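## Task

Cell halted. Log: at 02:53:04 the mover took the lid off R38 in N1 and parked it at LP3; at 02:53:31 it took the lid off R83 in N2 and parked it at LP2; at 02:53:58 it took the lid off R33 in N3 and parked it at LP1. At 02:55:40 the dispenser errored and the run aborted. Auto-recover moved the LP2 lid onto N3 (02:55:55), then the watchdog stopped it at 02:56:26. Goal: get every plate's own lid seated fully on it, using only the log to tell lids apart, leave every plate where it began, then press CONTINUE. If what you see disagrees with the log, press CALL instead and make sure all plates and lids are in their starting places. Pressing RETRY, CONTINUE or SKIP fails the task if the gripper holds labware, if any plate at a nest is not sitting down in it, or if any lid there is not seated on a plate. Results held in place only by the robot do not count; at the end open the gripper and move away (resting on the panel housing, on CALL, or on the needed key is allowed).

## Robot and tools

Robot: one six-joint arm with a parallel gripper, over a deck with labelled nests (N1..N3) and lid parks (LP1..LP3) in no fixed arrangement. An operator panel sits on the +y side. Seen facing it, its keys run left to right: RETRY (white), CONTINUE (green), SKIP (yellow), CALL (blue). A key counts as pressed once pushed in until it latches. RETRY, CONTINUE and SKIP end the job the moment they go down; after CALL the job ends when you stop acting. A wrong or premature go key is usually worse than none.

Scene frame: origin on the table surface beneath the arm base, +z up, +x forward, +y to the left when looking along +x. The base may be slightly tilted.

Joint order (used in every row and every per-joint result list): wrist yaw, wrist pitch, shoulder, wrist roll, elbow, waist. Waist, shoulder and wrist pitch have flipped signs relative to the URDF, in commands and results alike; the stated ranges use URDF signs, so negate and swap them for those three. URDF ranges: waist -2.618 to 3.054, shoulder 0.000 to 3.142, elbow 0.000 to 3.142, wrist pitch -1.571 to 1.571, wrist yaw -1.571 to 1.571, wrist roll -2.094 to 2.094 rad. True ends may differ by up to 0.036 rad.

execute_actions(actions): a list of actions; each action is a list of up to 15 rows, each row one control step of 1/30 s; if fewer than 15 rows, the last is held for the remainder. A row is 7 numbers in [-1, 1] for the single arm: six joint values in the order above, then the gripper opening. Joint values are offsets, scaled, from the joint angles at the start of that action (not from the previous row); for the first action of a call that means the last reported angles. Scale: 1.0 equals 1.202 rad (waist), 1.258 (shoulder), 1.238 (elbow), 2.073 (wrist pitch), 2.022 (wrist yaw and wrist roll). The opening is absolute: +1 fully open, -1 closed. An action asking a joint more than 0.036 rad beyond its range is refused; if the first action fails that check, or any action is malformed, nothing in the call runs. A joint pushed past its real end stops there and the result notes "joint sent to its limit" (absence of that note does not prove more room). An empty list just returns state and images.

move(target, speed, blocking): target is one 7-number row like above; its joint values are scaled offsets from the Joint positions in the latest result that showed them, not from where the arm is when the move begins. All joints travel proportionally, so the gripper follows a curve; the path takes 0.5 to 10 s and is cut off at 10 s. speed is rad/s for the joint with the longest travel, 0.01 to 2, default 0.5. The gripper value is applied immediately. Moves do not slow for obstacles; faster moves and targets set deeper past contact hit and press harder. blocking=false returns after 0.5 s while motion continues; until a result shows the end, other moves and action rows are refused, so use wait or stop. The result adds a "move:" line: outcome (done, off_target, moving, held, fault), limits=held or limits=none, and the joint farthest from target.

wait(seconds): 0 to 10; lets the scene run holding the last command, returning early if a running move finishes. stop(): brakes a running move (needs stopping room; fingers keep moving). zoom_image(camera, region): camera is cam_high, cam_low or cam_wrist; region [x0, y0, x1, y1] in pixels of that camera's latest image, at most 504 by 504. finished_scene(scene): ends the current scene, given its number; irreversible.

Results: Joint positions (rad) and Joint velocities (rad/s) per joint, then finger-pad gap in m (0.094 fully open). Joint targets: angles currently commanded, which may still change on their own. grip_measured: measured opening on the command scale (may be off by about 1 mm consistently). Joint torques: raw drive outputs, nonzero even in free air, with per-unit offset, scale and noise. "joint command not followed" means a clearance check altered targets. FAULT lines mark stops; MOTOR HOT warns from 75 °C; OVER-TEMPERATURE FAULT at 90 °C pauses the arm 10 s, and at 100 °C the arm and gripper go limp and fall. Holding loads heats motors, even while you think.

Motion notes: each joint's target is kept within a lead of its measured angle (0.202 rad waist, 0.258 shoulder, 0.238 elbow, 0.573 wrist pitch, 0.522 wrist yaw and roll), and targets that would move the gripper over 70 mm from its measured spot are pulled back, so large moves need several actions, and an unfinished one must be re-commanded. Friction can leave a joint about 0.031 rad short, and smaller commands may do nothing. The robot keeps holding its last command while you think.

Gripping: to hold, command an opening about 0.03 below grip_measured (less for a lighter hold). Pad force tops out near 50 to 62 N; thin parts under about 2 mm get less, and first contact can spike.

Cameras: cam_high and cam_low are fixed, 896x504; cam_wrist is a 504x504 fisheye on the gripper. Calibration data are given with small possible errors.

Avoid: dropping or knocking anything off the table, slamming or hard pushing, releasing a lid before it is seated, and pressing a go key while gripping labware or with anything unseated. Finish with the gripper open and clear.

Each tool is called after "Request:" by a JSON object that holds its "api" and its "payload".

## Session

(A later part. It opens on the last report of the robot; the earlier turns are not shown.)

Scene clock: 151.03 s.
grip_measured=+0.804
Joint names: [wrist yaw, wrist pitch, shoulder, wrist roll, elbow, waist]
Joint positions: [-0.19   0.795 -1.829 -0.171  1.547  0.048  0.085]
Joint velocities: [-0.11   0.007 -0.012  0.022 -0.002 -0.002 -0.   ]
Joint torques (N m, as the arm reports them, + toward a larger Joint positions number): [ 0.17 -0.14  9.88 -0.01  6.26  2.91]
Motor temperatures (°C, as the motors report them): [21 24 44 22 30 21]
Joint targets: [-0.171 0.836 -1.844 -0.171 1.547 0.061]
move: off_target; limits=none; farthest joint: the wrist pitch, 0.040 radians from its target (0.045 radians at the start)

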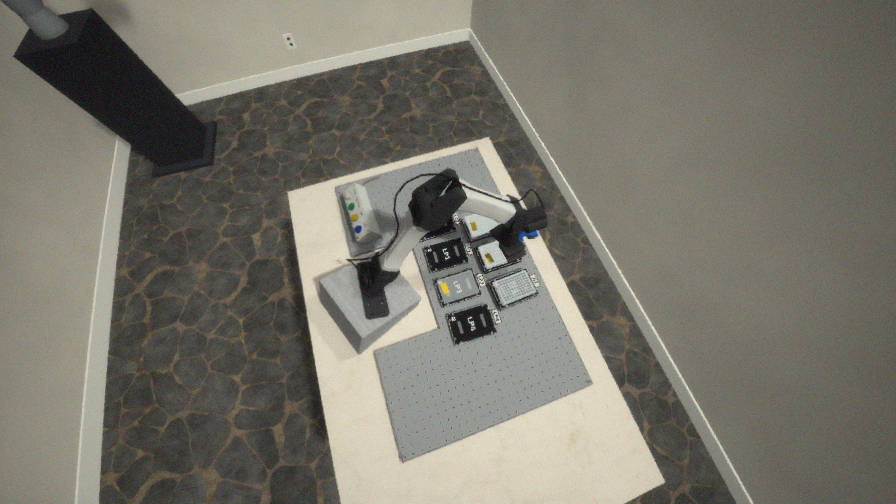

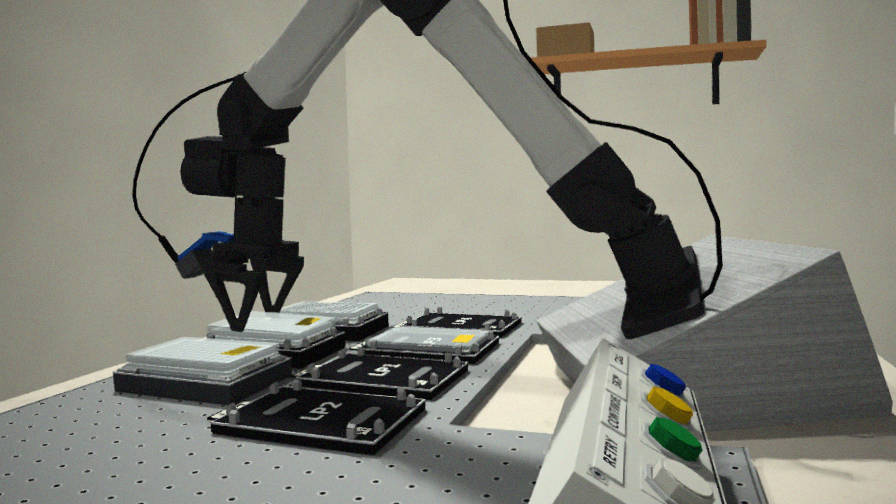

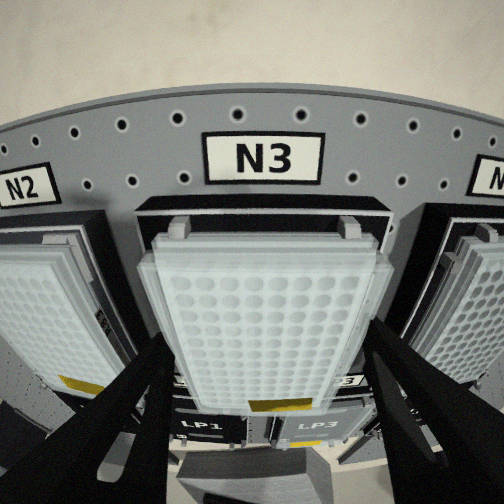

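Request:
{"api": "move", "payload": {"target": [0.004,0.008,-0.035,0,0,0,0.77], "speed": 0.04}}

Request:
{"api": "move", "payload": {"target": [0,0,0,0,0,0,1]}}

Request:
{"api": "move", "payload": {"target": [0,0,0.1,0,0,0,1], "speed": 0.25}}

Request:
{"api": "zoom_image", "payload": {"camera": "cam_low", "region": [100,280,400,410]}}

Scene clock: 154.93 s.
grip_measured=+0.804
Joint names: [wrist yaw, wrist pitch, shoulder, wrist roll, elbow, waist]
Joint positions: [-0.195  0.789 -1.839 -0.17   1.547  0.048  0.085]
Joint velocities: [-0.022 -0.11   0.027 -0.022  0.007  0.002 -0.001]
Joint torques (N m, as the arm reports them, + toward a larger Joint positions number): [ 0.1  -0.33  8.4  -0.02  6.16  1.86]
Motor temperatures (°C, as the motors report them): [21 24 45 22 30 21]
Joint targets: [-0.182 0.812 -1.873 -0.170 1.547 0.048]
move: off_target; limits=none; farthest joint: the shoulder, 0.034 radians from its target (0.044 radians at the start)

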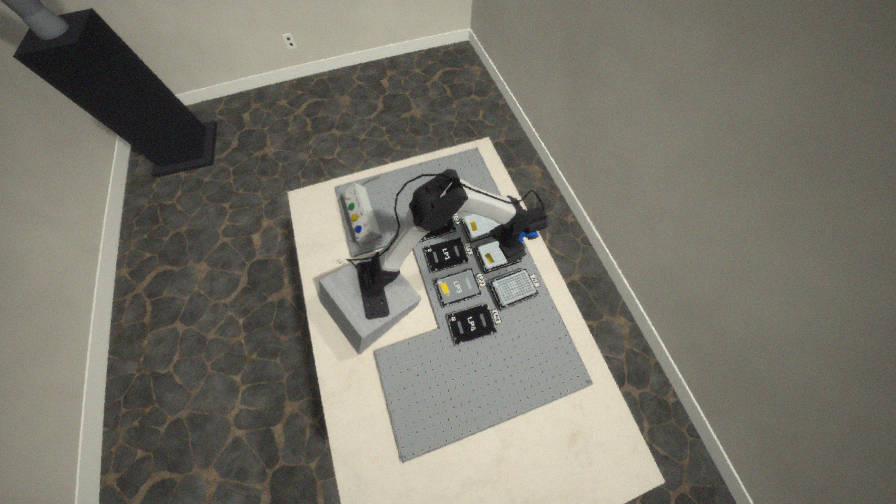

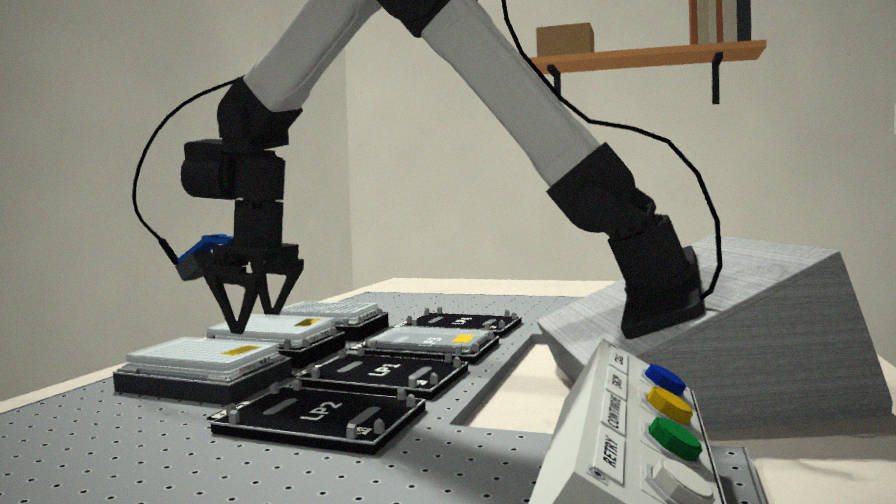

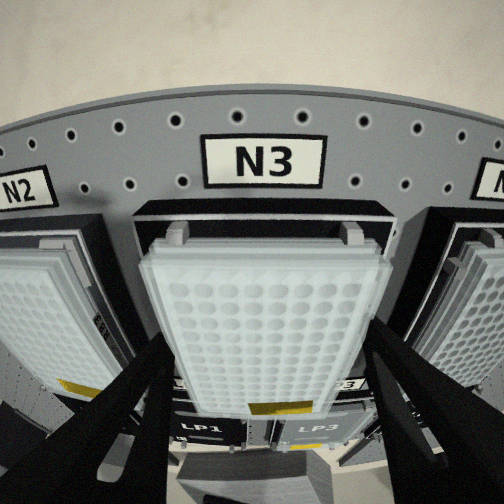

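Scene clock: 155.43 s.
grip_measured=+1.000
Joint names: [wrist yaw, wrist pitch, shoulder, wrist roll, elbow, waist]
Joint positions: [-0.195  0.788 -1.839 -0.17   1.547  0.048  0.094]
Joint velocities: [ 0.007 -0.066  0.022  0.037 -0.002  0.007  0.   ]
Joint torques (N m, as the arm reports them, + toward a larger Joint positions number): [-0.02 -0.56 11.11 -0.01  6.24  1.86]
Motor temperatures (°C, as the motors report them): [21 24 45 22 30 21]
Joint targets: [-0.194 0.789 -1.839 -0.170 1.547 0.048]
move: done; limits=none; farthest joint: the wrist pitch, 0.001 radians from its target (0.000 radians at the start)

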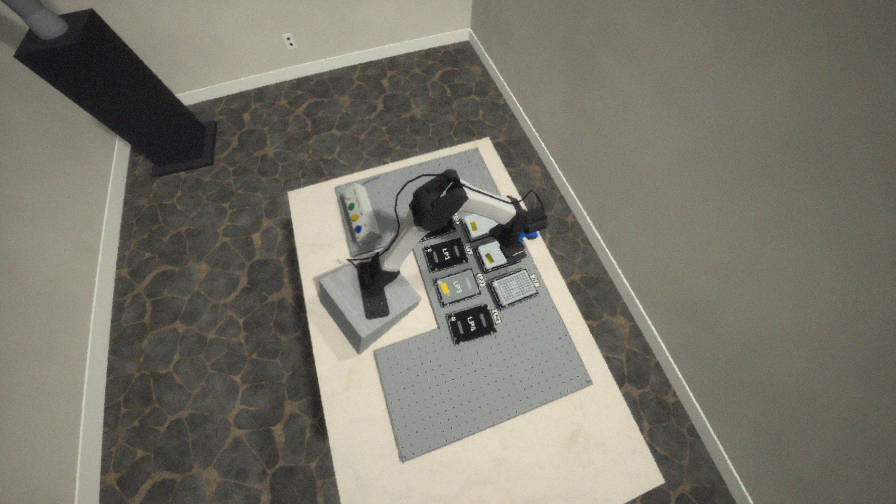

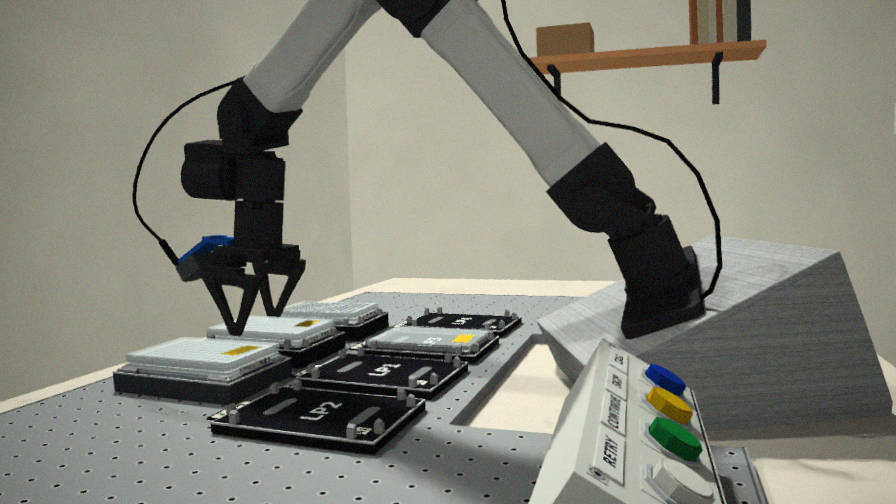

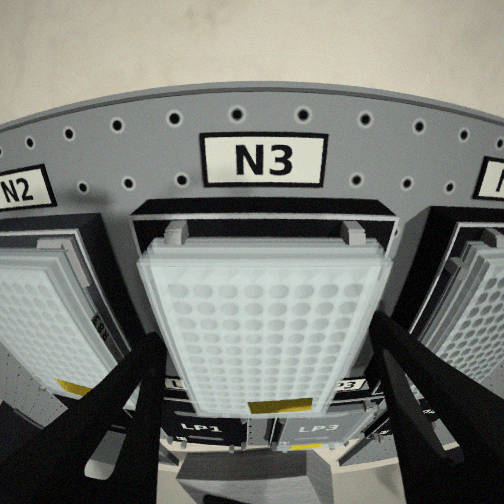

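Scene clock: 156.30 s.
grip_measured=+1.000
Joint names: [wrist yaw, wrist pitch, shoulder, wrist roll, elbow, waist]
Joint positions: [-0.195  0.788 -1.727 -0.17   1.547  0.048  0.094]
Joint velocities: [ 0.022  0.066 -0.002 -0.081  0.007  0.012  0.   ]
Joint torques (N m, as the arm reports them, + toward a larger Joint positions number): [-0.02 -0.78 11.75 -0.01  6.58  1.71]
Motor temperatures (°C, as the motors report them): [21 24 45 22 30 21]
Joint targets: [-0.195 0.788 -1.713 -0.170 1.547 0.048]
move: done; limits=none; farthest joint: the shoulder, 0.014 radians from its target (0.126 radians at the start)

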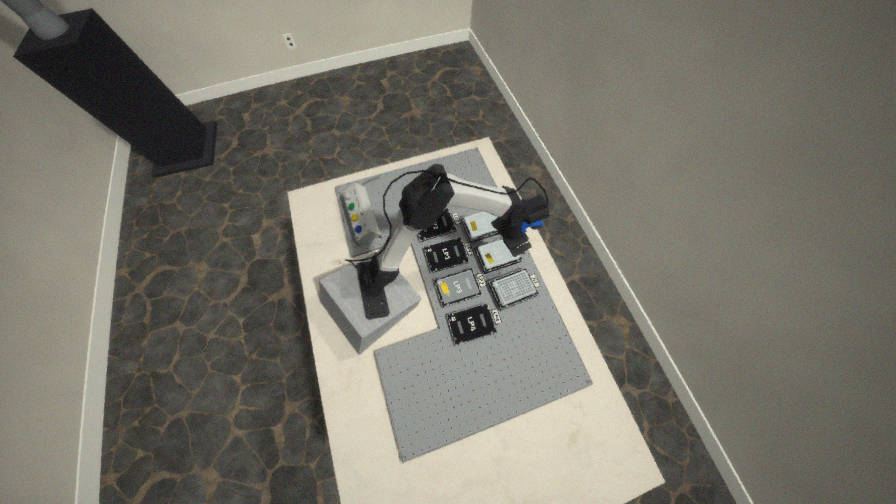

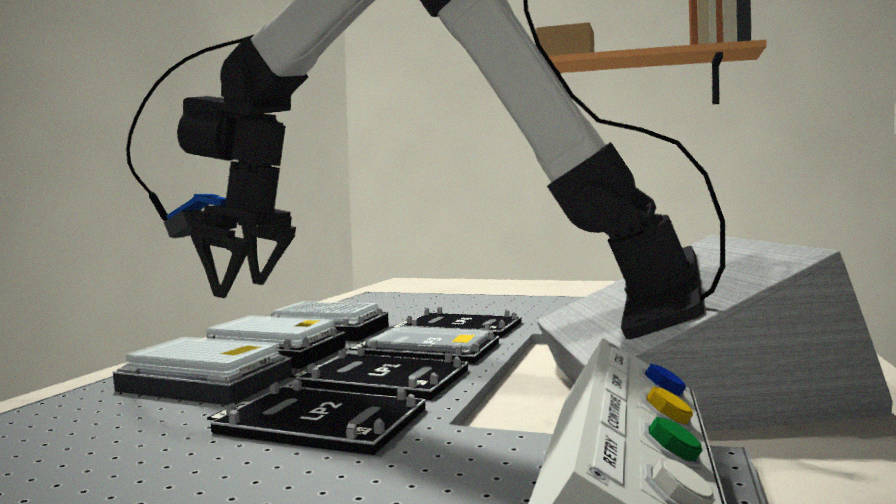

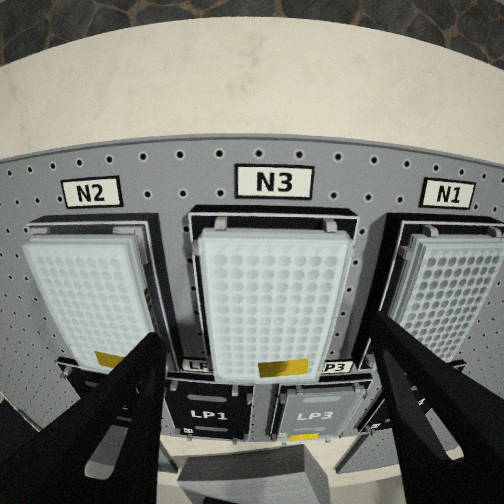

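Region (100, 280, 400, 410) of cam_low's 896x504 image, scaled by 1.680, with more detail than that image has; it fills the top 218 rows of this view, and the rest is white.

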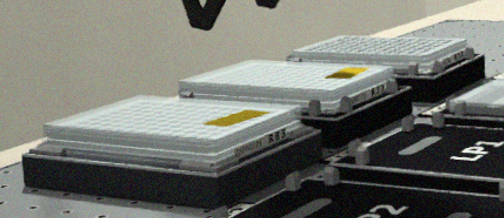

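Request:
{"api": "move", "payload": {"target": [-0.05,-0.12,0.28,-0.13,-0.53,0.21,1], "speed": 0.35}}

Scene clock: 161.37 s.
grip_measured=+1.000
Joint names: [wrist yaw, wrist pitch, shoulder, wrist roll, elbow, waist]
Joint positions: [-0.288  0.559 -1.396 -0.425  0.906  0.29   0.094]
Joint velocities: [-0.007 -0.007 -0.007 -0.007 -0.012  0.027  0.   ]
Joint torques (N m, as the arm reports them, + toward a larger Joint positions number): [-0.13 -0.91  8.27 -0.08  4.6   2.48]
Motor temperatures (°C, as the motors report them): [21 24 46 22 30 21]
Joint targets: [-0.296 0.539 -1.375 -0.433 0.890 0.300]
move: off_target; limits=none; farthest joint: the shoulder, 0.021 radians from its target (0.352 radians at the start)

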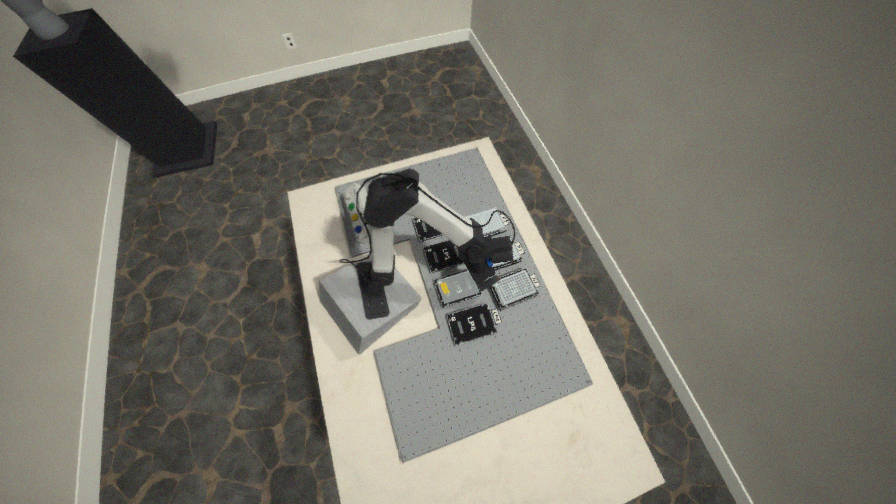

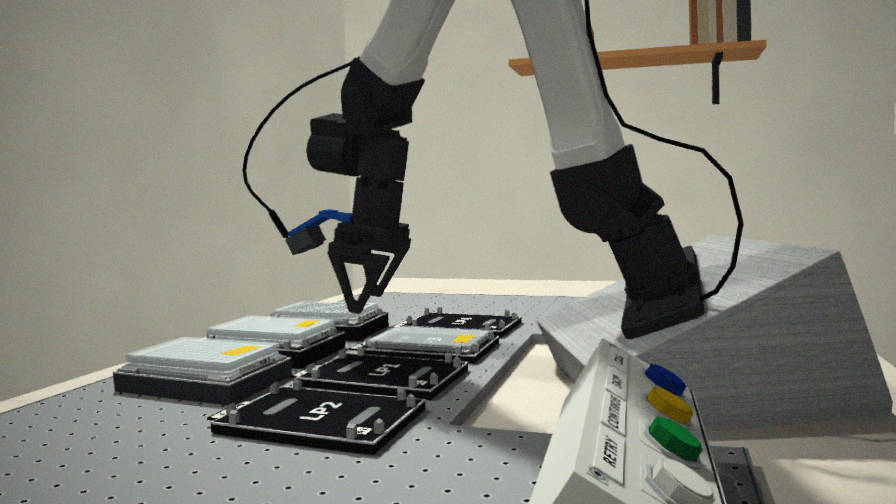

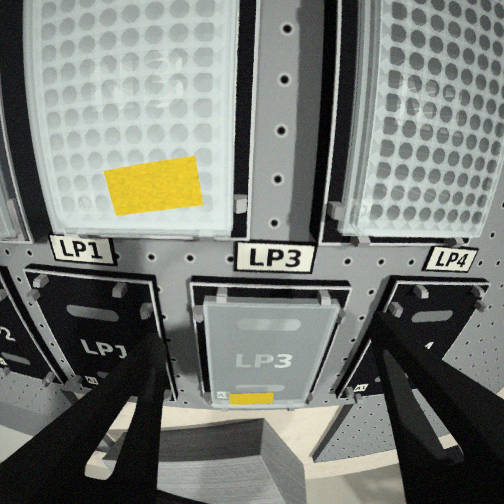

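Request:
{"api": "move", "payload": {"target": [0,-0.01,-0.07,0.02,-0.07,0,1], "speed": 0.1}}

Scene clock: 163.90 s.
grip_measured=+1.000
Joint names: [wrist yaw, wrist pitch, shoulder, wrist roll, elbow, waist]
Joint positions: [-0.288  0.556 -1.471 -0.393  0.836  0.29   0.094]
Joint velocities: [-0.007 -0.007 -0.002 -0.095 -0.002  0.012  0.   ]
Joint torques (N m, as the arm reports them, + toward a larger Joint positions number): [-0.04 -0.61  5.62  0.06  3.86  1.69]
Motor temperatures (°C, as the motors report them): [21 24 45 22 30 21]
Joint targets: [-0.288 0.538 -1.484 -0.385 0.820 0.290]
move: done; limits=none; farthest joint: the wrist pitch, 0.018 radians from its target (0.020 radians at the start)

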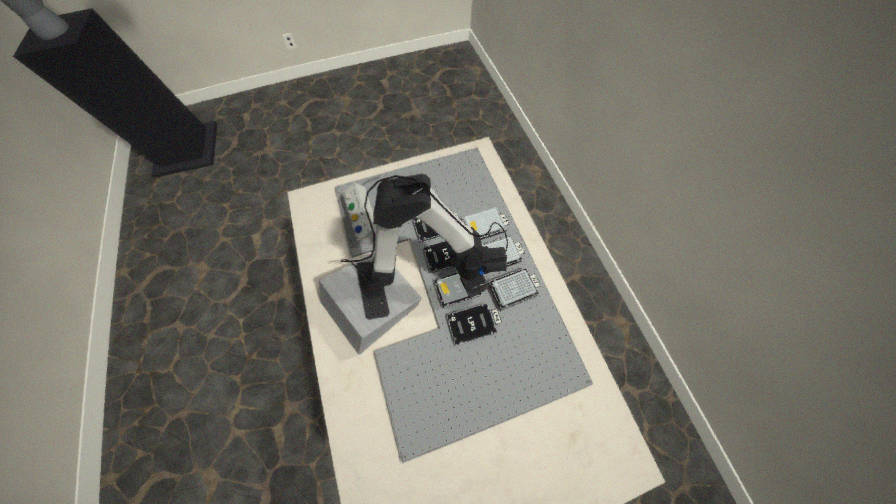

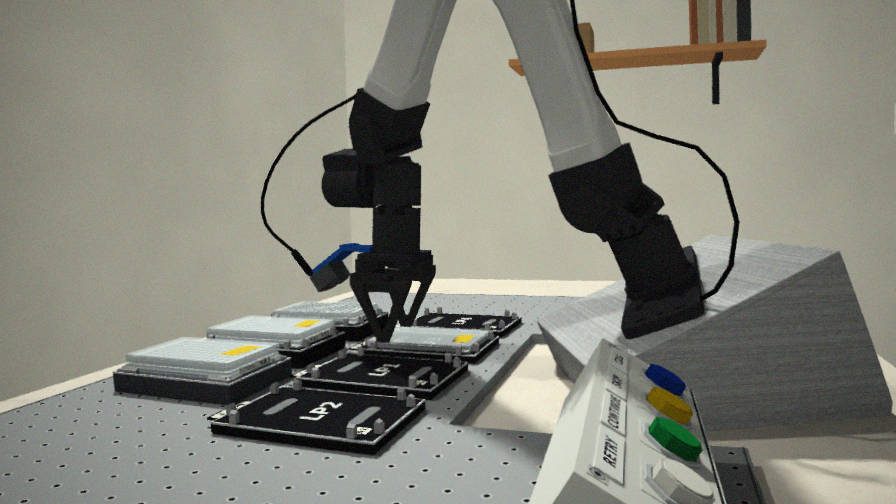

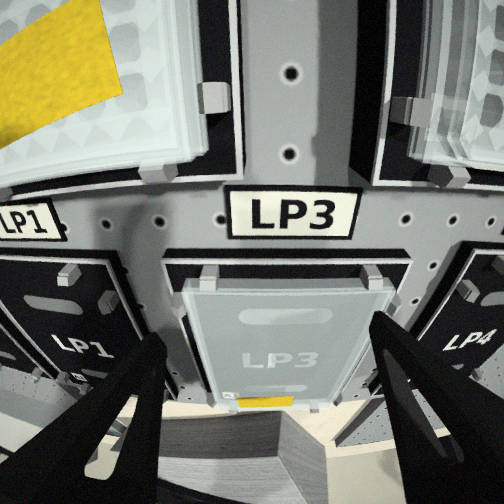

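Request:
{"api": "move", "payload": {"target": [0,0,0,0,0,0.042,1], "speed": 0.08}}

Request:
{"api": "move", "payload": {"target": [0,0,0,0,-0.035,0,1], "speed": 0.06}}

Scene clock: 167.00 s.
grip_measured=+1.000
Joint names: [wrist yaw, wrist pitch, shoulder, wrist roll, elbow, waist]
Joint positions: [-0.288  0.556 -1.471 -0.392  0.836  0.33   0.094]
Joint velocities: [-0.022  0.007  0.017  0.007 -0.007  0.007  0.   ]
Joint torques (N m, as the arm reports them, + toward a larger Joint positions number): [-0.03 -0.46  6.54 -0.02  5.14  2.61]
Motor temperatures (°C, as the motors report them): [21 24 45 22 29 21]
Joint targets: [-0.288 0.556 -1.471 -0.393 0.836 0.340]
move: done; limits=none; farthest joint: the waist, 0.011 radians from its target (0.051 radians at the start)

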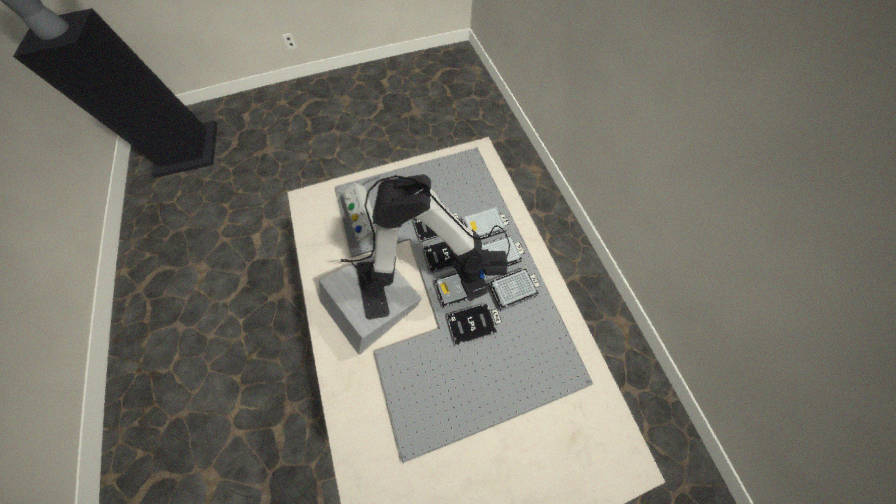

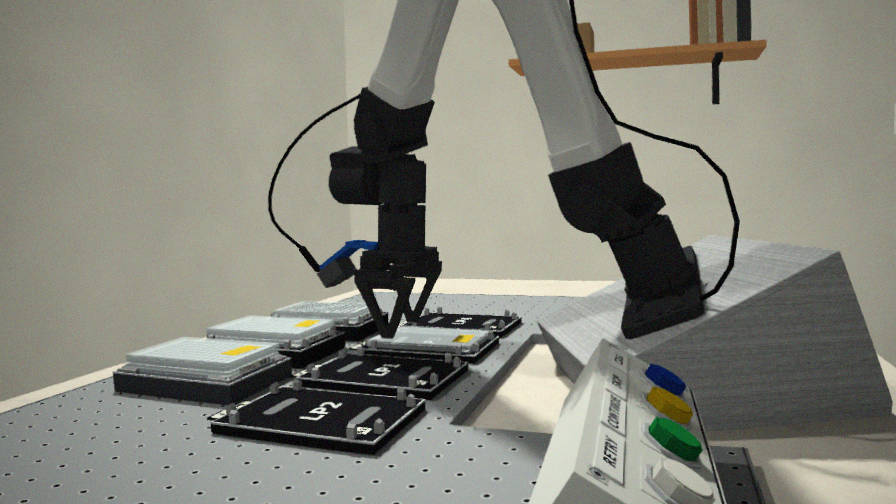

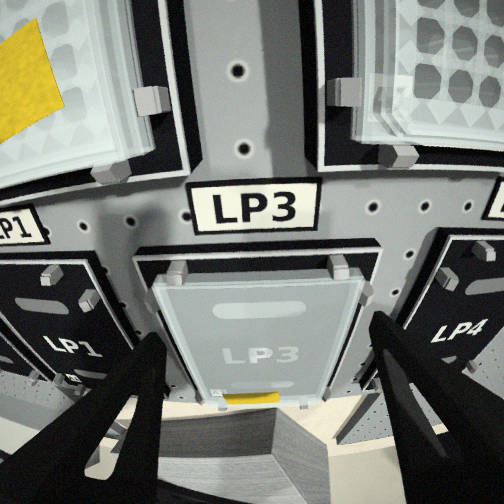

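Scene clock: 168.00 s.
grip_measured=+1.000
Joint names: [wrist yaw, wrist pitch, shoulder, wrist roll, elbow, waist]
Joint positions: [-0.288  0.556 -1.471 -0.392  0.81   0.33   0.094]
Joint velocities: [-0.037 -0.081 -0.002 -0.022  0.007  0.002  0.   ]
Joint torques (N m, as the arm reports them, + toward a larger Joint positions number): [-0.03 -0.41  6.38 -0.01  3.59  1.71]
Motor temperatures (°C, as the motors report them): [21 24 44 22 29 21]
Joint targets: [-0.288 0.556 -1.471 -0.392 0.792 0.330]
move: done; limits=none; farthest joint: the elbow, 0.018 radians from its target (0.043 radians at the start)

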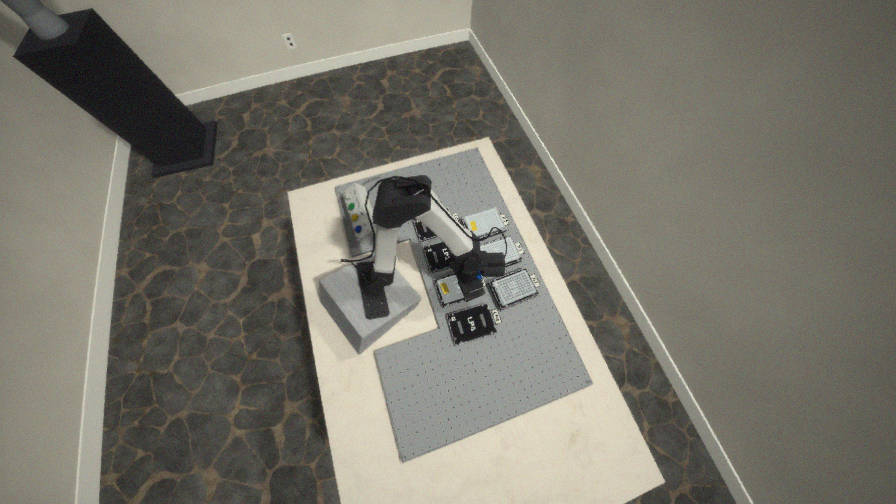

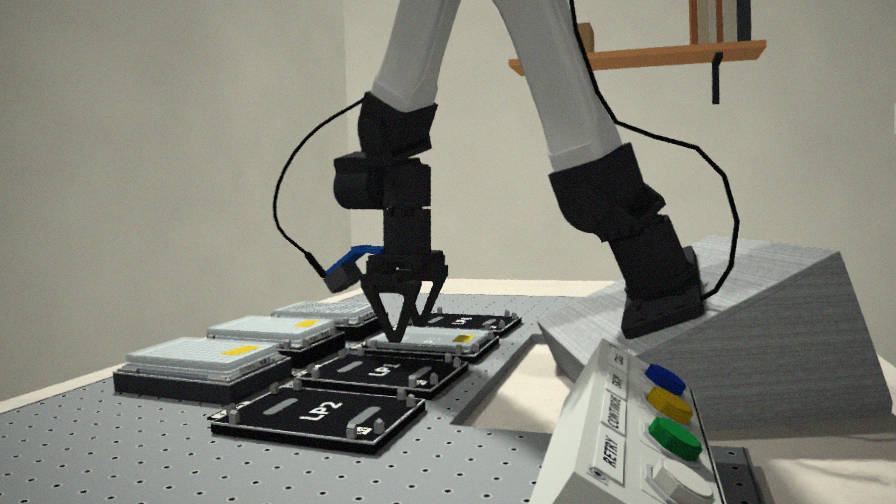

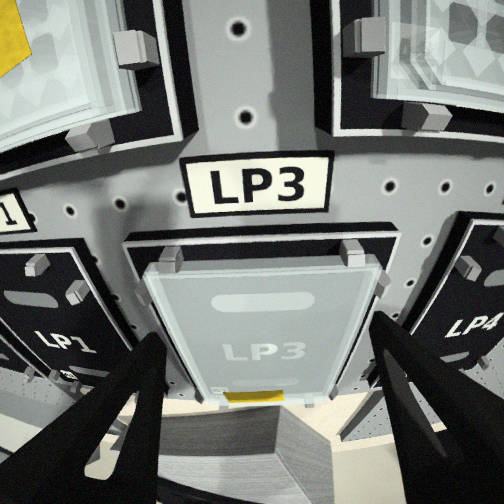

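Roll −, lower with shoulder, pitch forward.

Request:
{"api": "move", "payload": {"target": [0,-0.017,-0.032,-0.022,0,0,1], "speed": 0.06}}

Scene clock: 171.60 s.
grip_measured=+1.000
Joint names: [wrist yaw, wrist pitch, shoulder, wrist roll, elbow, waist]
Joint positions: [-0.288  0.539 -1.497 -0.429  0.81   0.33   0.094]
Joint velocities: [-0.037  0.007 -0.002  0.022  0.002  0.002  0.   ]
Joint torques (N m, as the arm reports them, + toward a larger Joint positions number): [-0.03 -0.56  5.41 -0.08  4.88  1.71]
Motor temperatures (°C, as the motors report them): [21 24 44 22 29 21]
Joint targets: [-0.288 0.521 -1.511 -0.437 0.810 0.330]
move: done; limits=none; farthest joint: the wrist pitch, 0.018 radians from its target (0.035 radians at the start)

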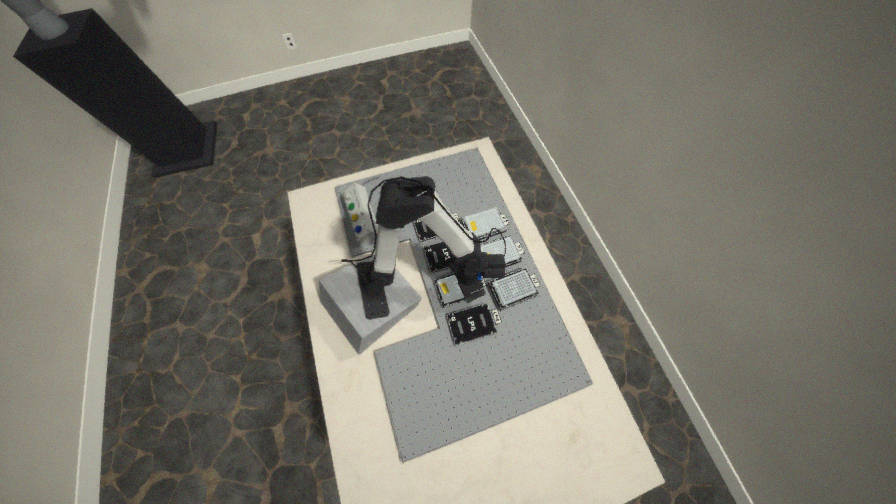

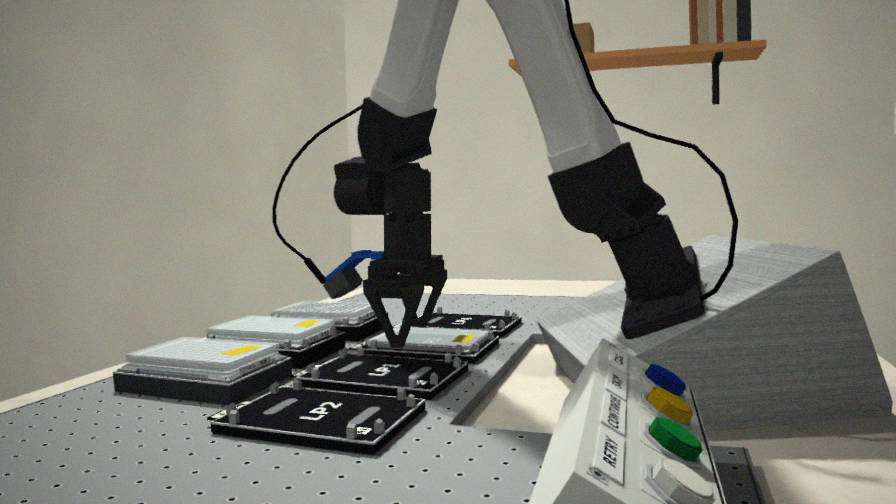

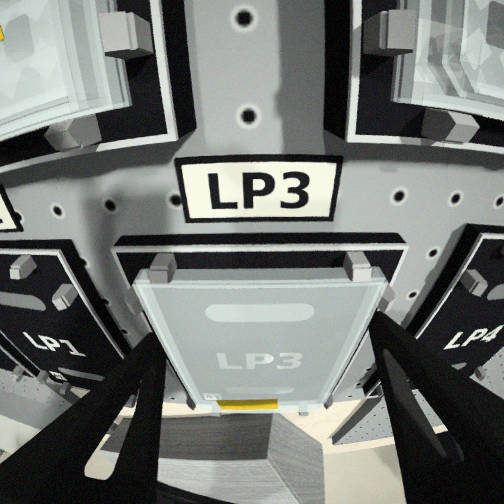

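Request:
{"api": "move", "payload": {"target": [-0.008,0.017,0,0,0,0,1], "speed": 0.06}}

Request:
{"api": "move", "payload": {"target": [0,0,0,0,0,0,0.77]}}

Request:
{"api": "move", "payload": {"target": [0,0.03,0.1,0,0.1,0,0.77], "speed": 0.15}}

Scene clock: 177.77 s.
grip_measured=+1.000
Joint names: [wrist yaw, wrist pitch, shoulder, wrist roll, elbow, waist]
Joint positions: [-0.296  0.557 -1.497 -0.429  0.81   0.33   0.094]
Joint velocities: [ 0.037 -0.037  0.002 -0.007  0.012  0.007  0.   ]
Joint torques (N m, as the arm reports them, + toward a larger Joint positions number): [-0.11 -0.16  6.49 -0.01  4.86  1.74]
Motor temperatures (°C, as the motors report them): [21 24 42 22 29 21]
Joint targets: [-0.304 0.574 -1.497 -0.428 0.810 0.330]
move: done; limits=none; farthest joint: the wrist pitch, 0.017 radians from its target (0.035 radians at the start)

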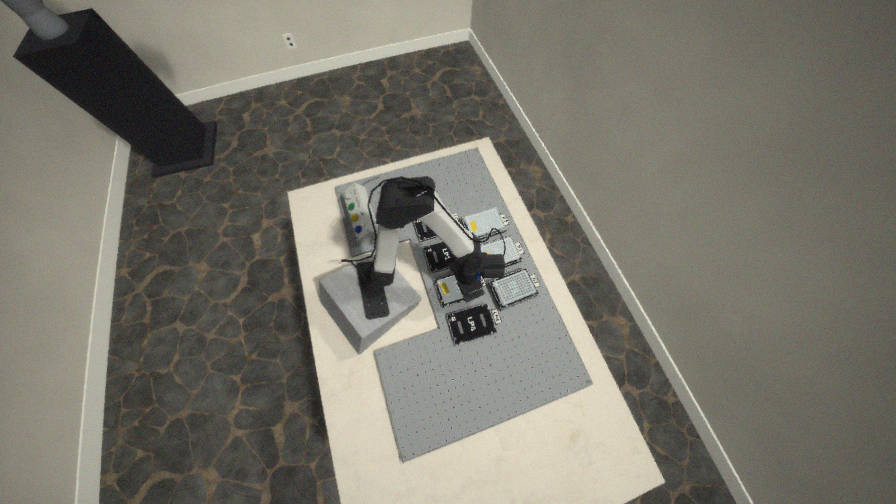

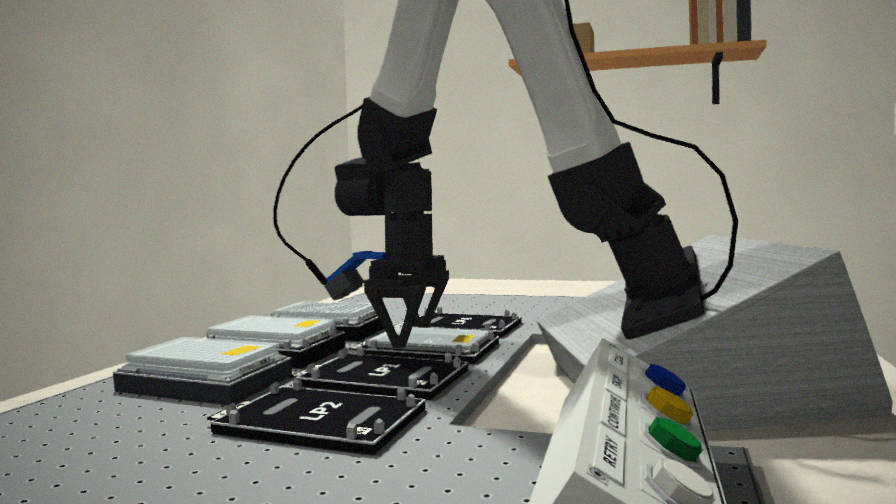

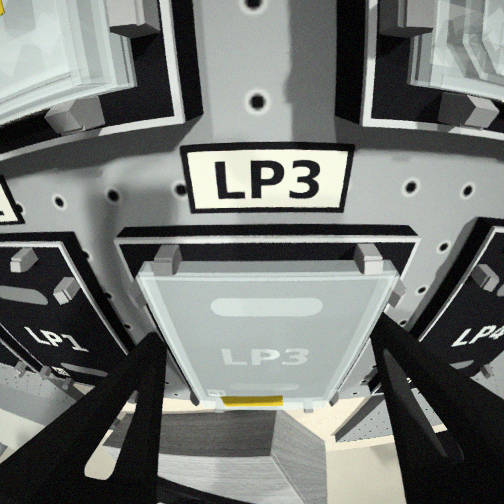

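Scene clock: 178.27 s.
grip_measured=+0.800
Joint names: [wrist yaw, wrist pitch, shoulder, wrist roll, elbow, waist]
Joint positions: [-0.294  0.557 -1.497 -0.429  0.81   0.33   0.085]
Joint velocities: [-0.051 -0.007  0.007 -0.095  0.017  0.012 -0.   ]
Joint torques (N m, as the arm reports them, + toward a larger Joint positions number): [-0.07 -0.34  6.49  0.    4.84  1.74]
Motor temperatures (°C, as the motors report them): [21 24 42 22 29 21]
Joint targets: [-0.296 0.557 -1.497 -0.429 0.810 0.330]
move: done; limits=none; farthest joint: the wrist yaw, 0.002 radians from its target (0.000 radians at the start)

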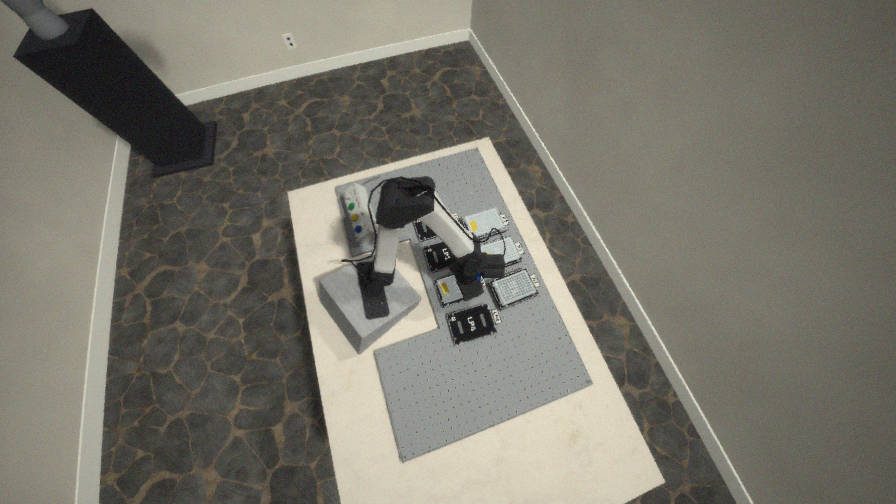

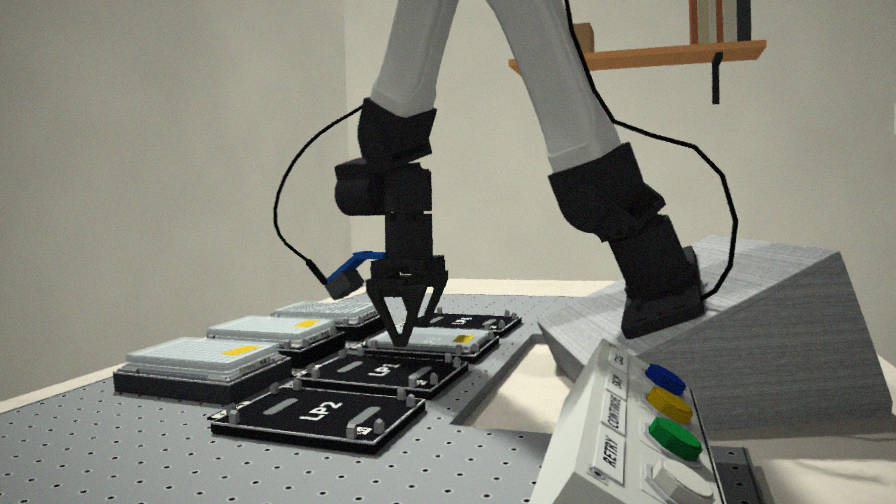

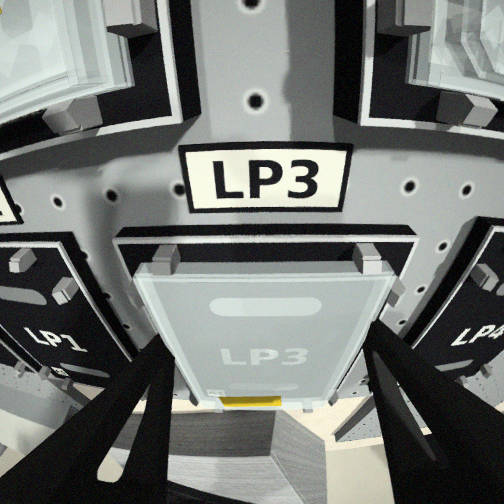

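Scene clock: 179.67 s.
grip_measured=+0.800
Joint names: [wrist yaw, wrist pitch, shoulder, wrist roll, elbow, waist]
Joint positions: [-0.287  0.603 -1.388 -0.429  0.914  0.33   0.085]
Joint velocities: [ 0.037  0.066 -0.012  0.051  0.012 -0.007  0.   ]
Joint torques (N m, as the arm reports them, + toward a larger Joint positions number): [-0.09 -0.52  7.86  0.    7.4   1.66]
Motor temperatures (°C, as the motors report them): [21 24 42 22 29 21]
Joint targets: [-0.294 0.619 -1.371 -0.429 0.934 0.330]
move: done; limits=none; farthest joint: the elbow, 0.019 radians from its target (0.123 radians at the start)

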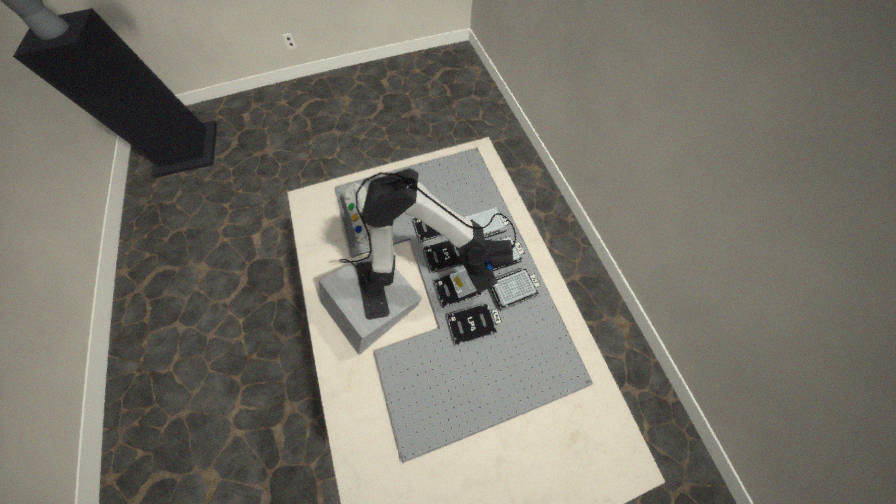

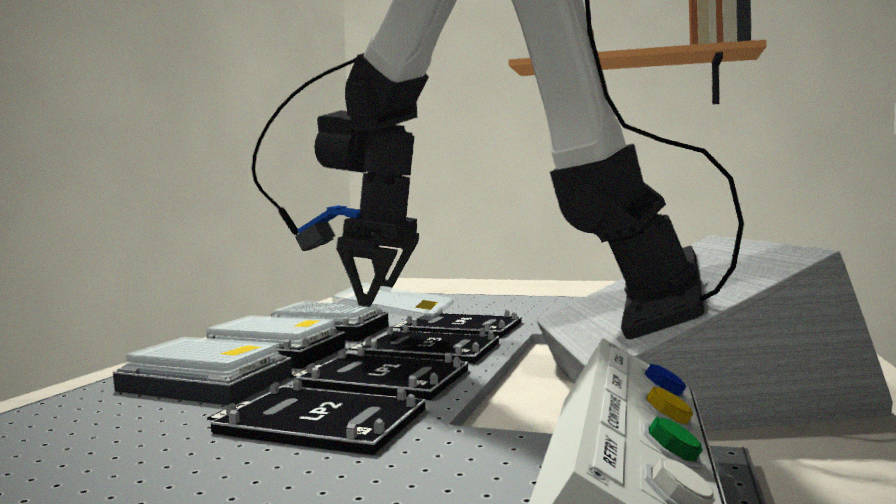

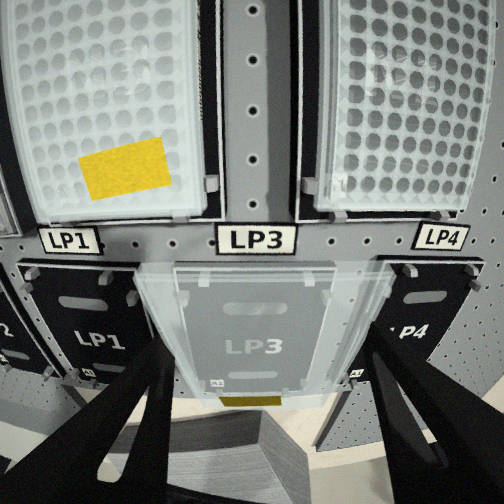

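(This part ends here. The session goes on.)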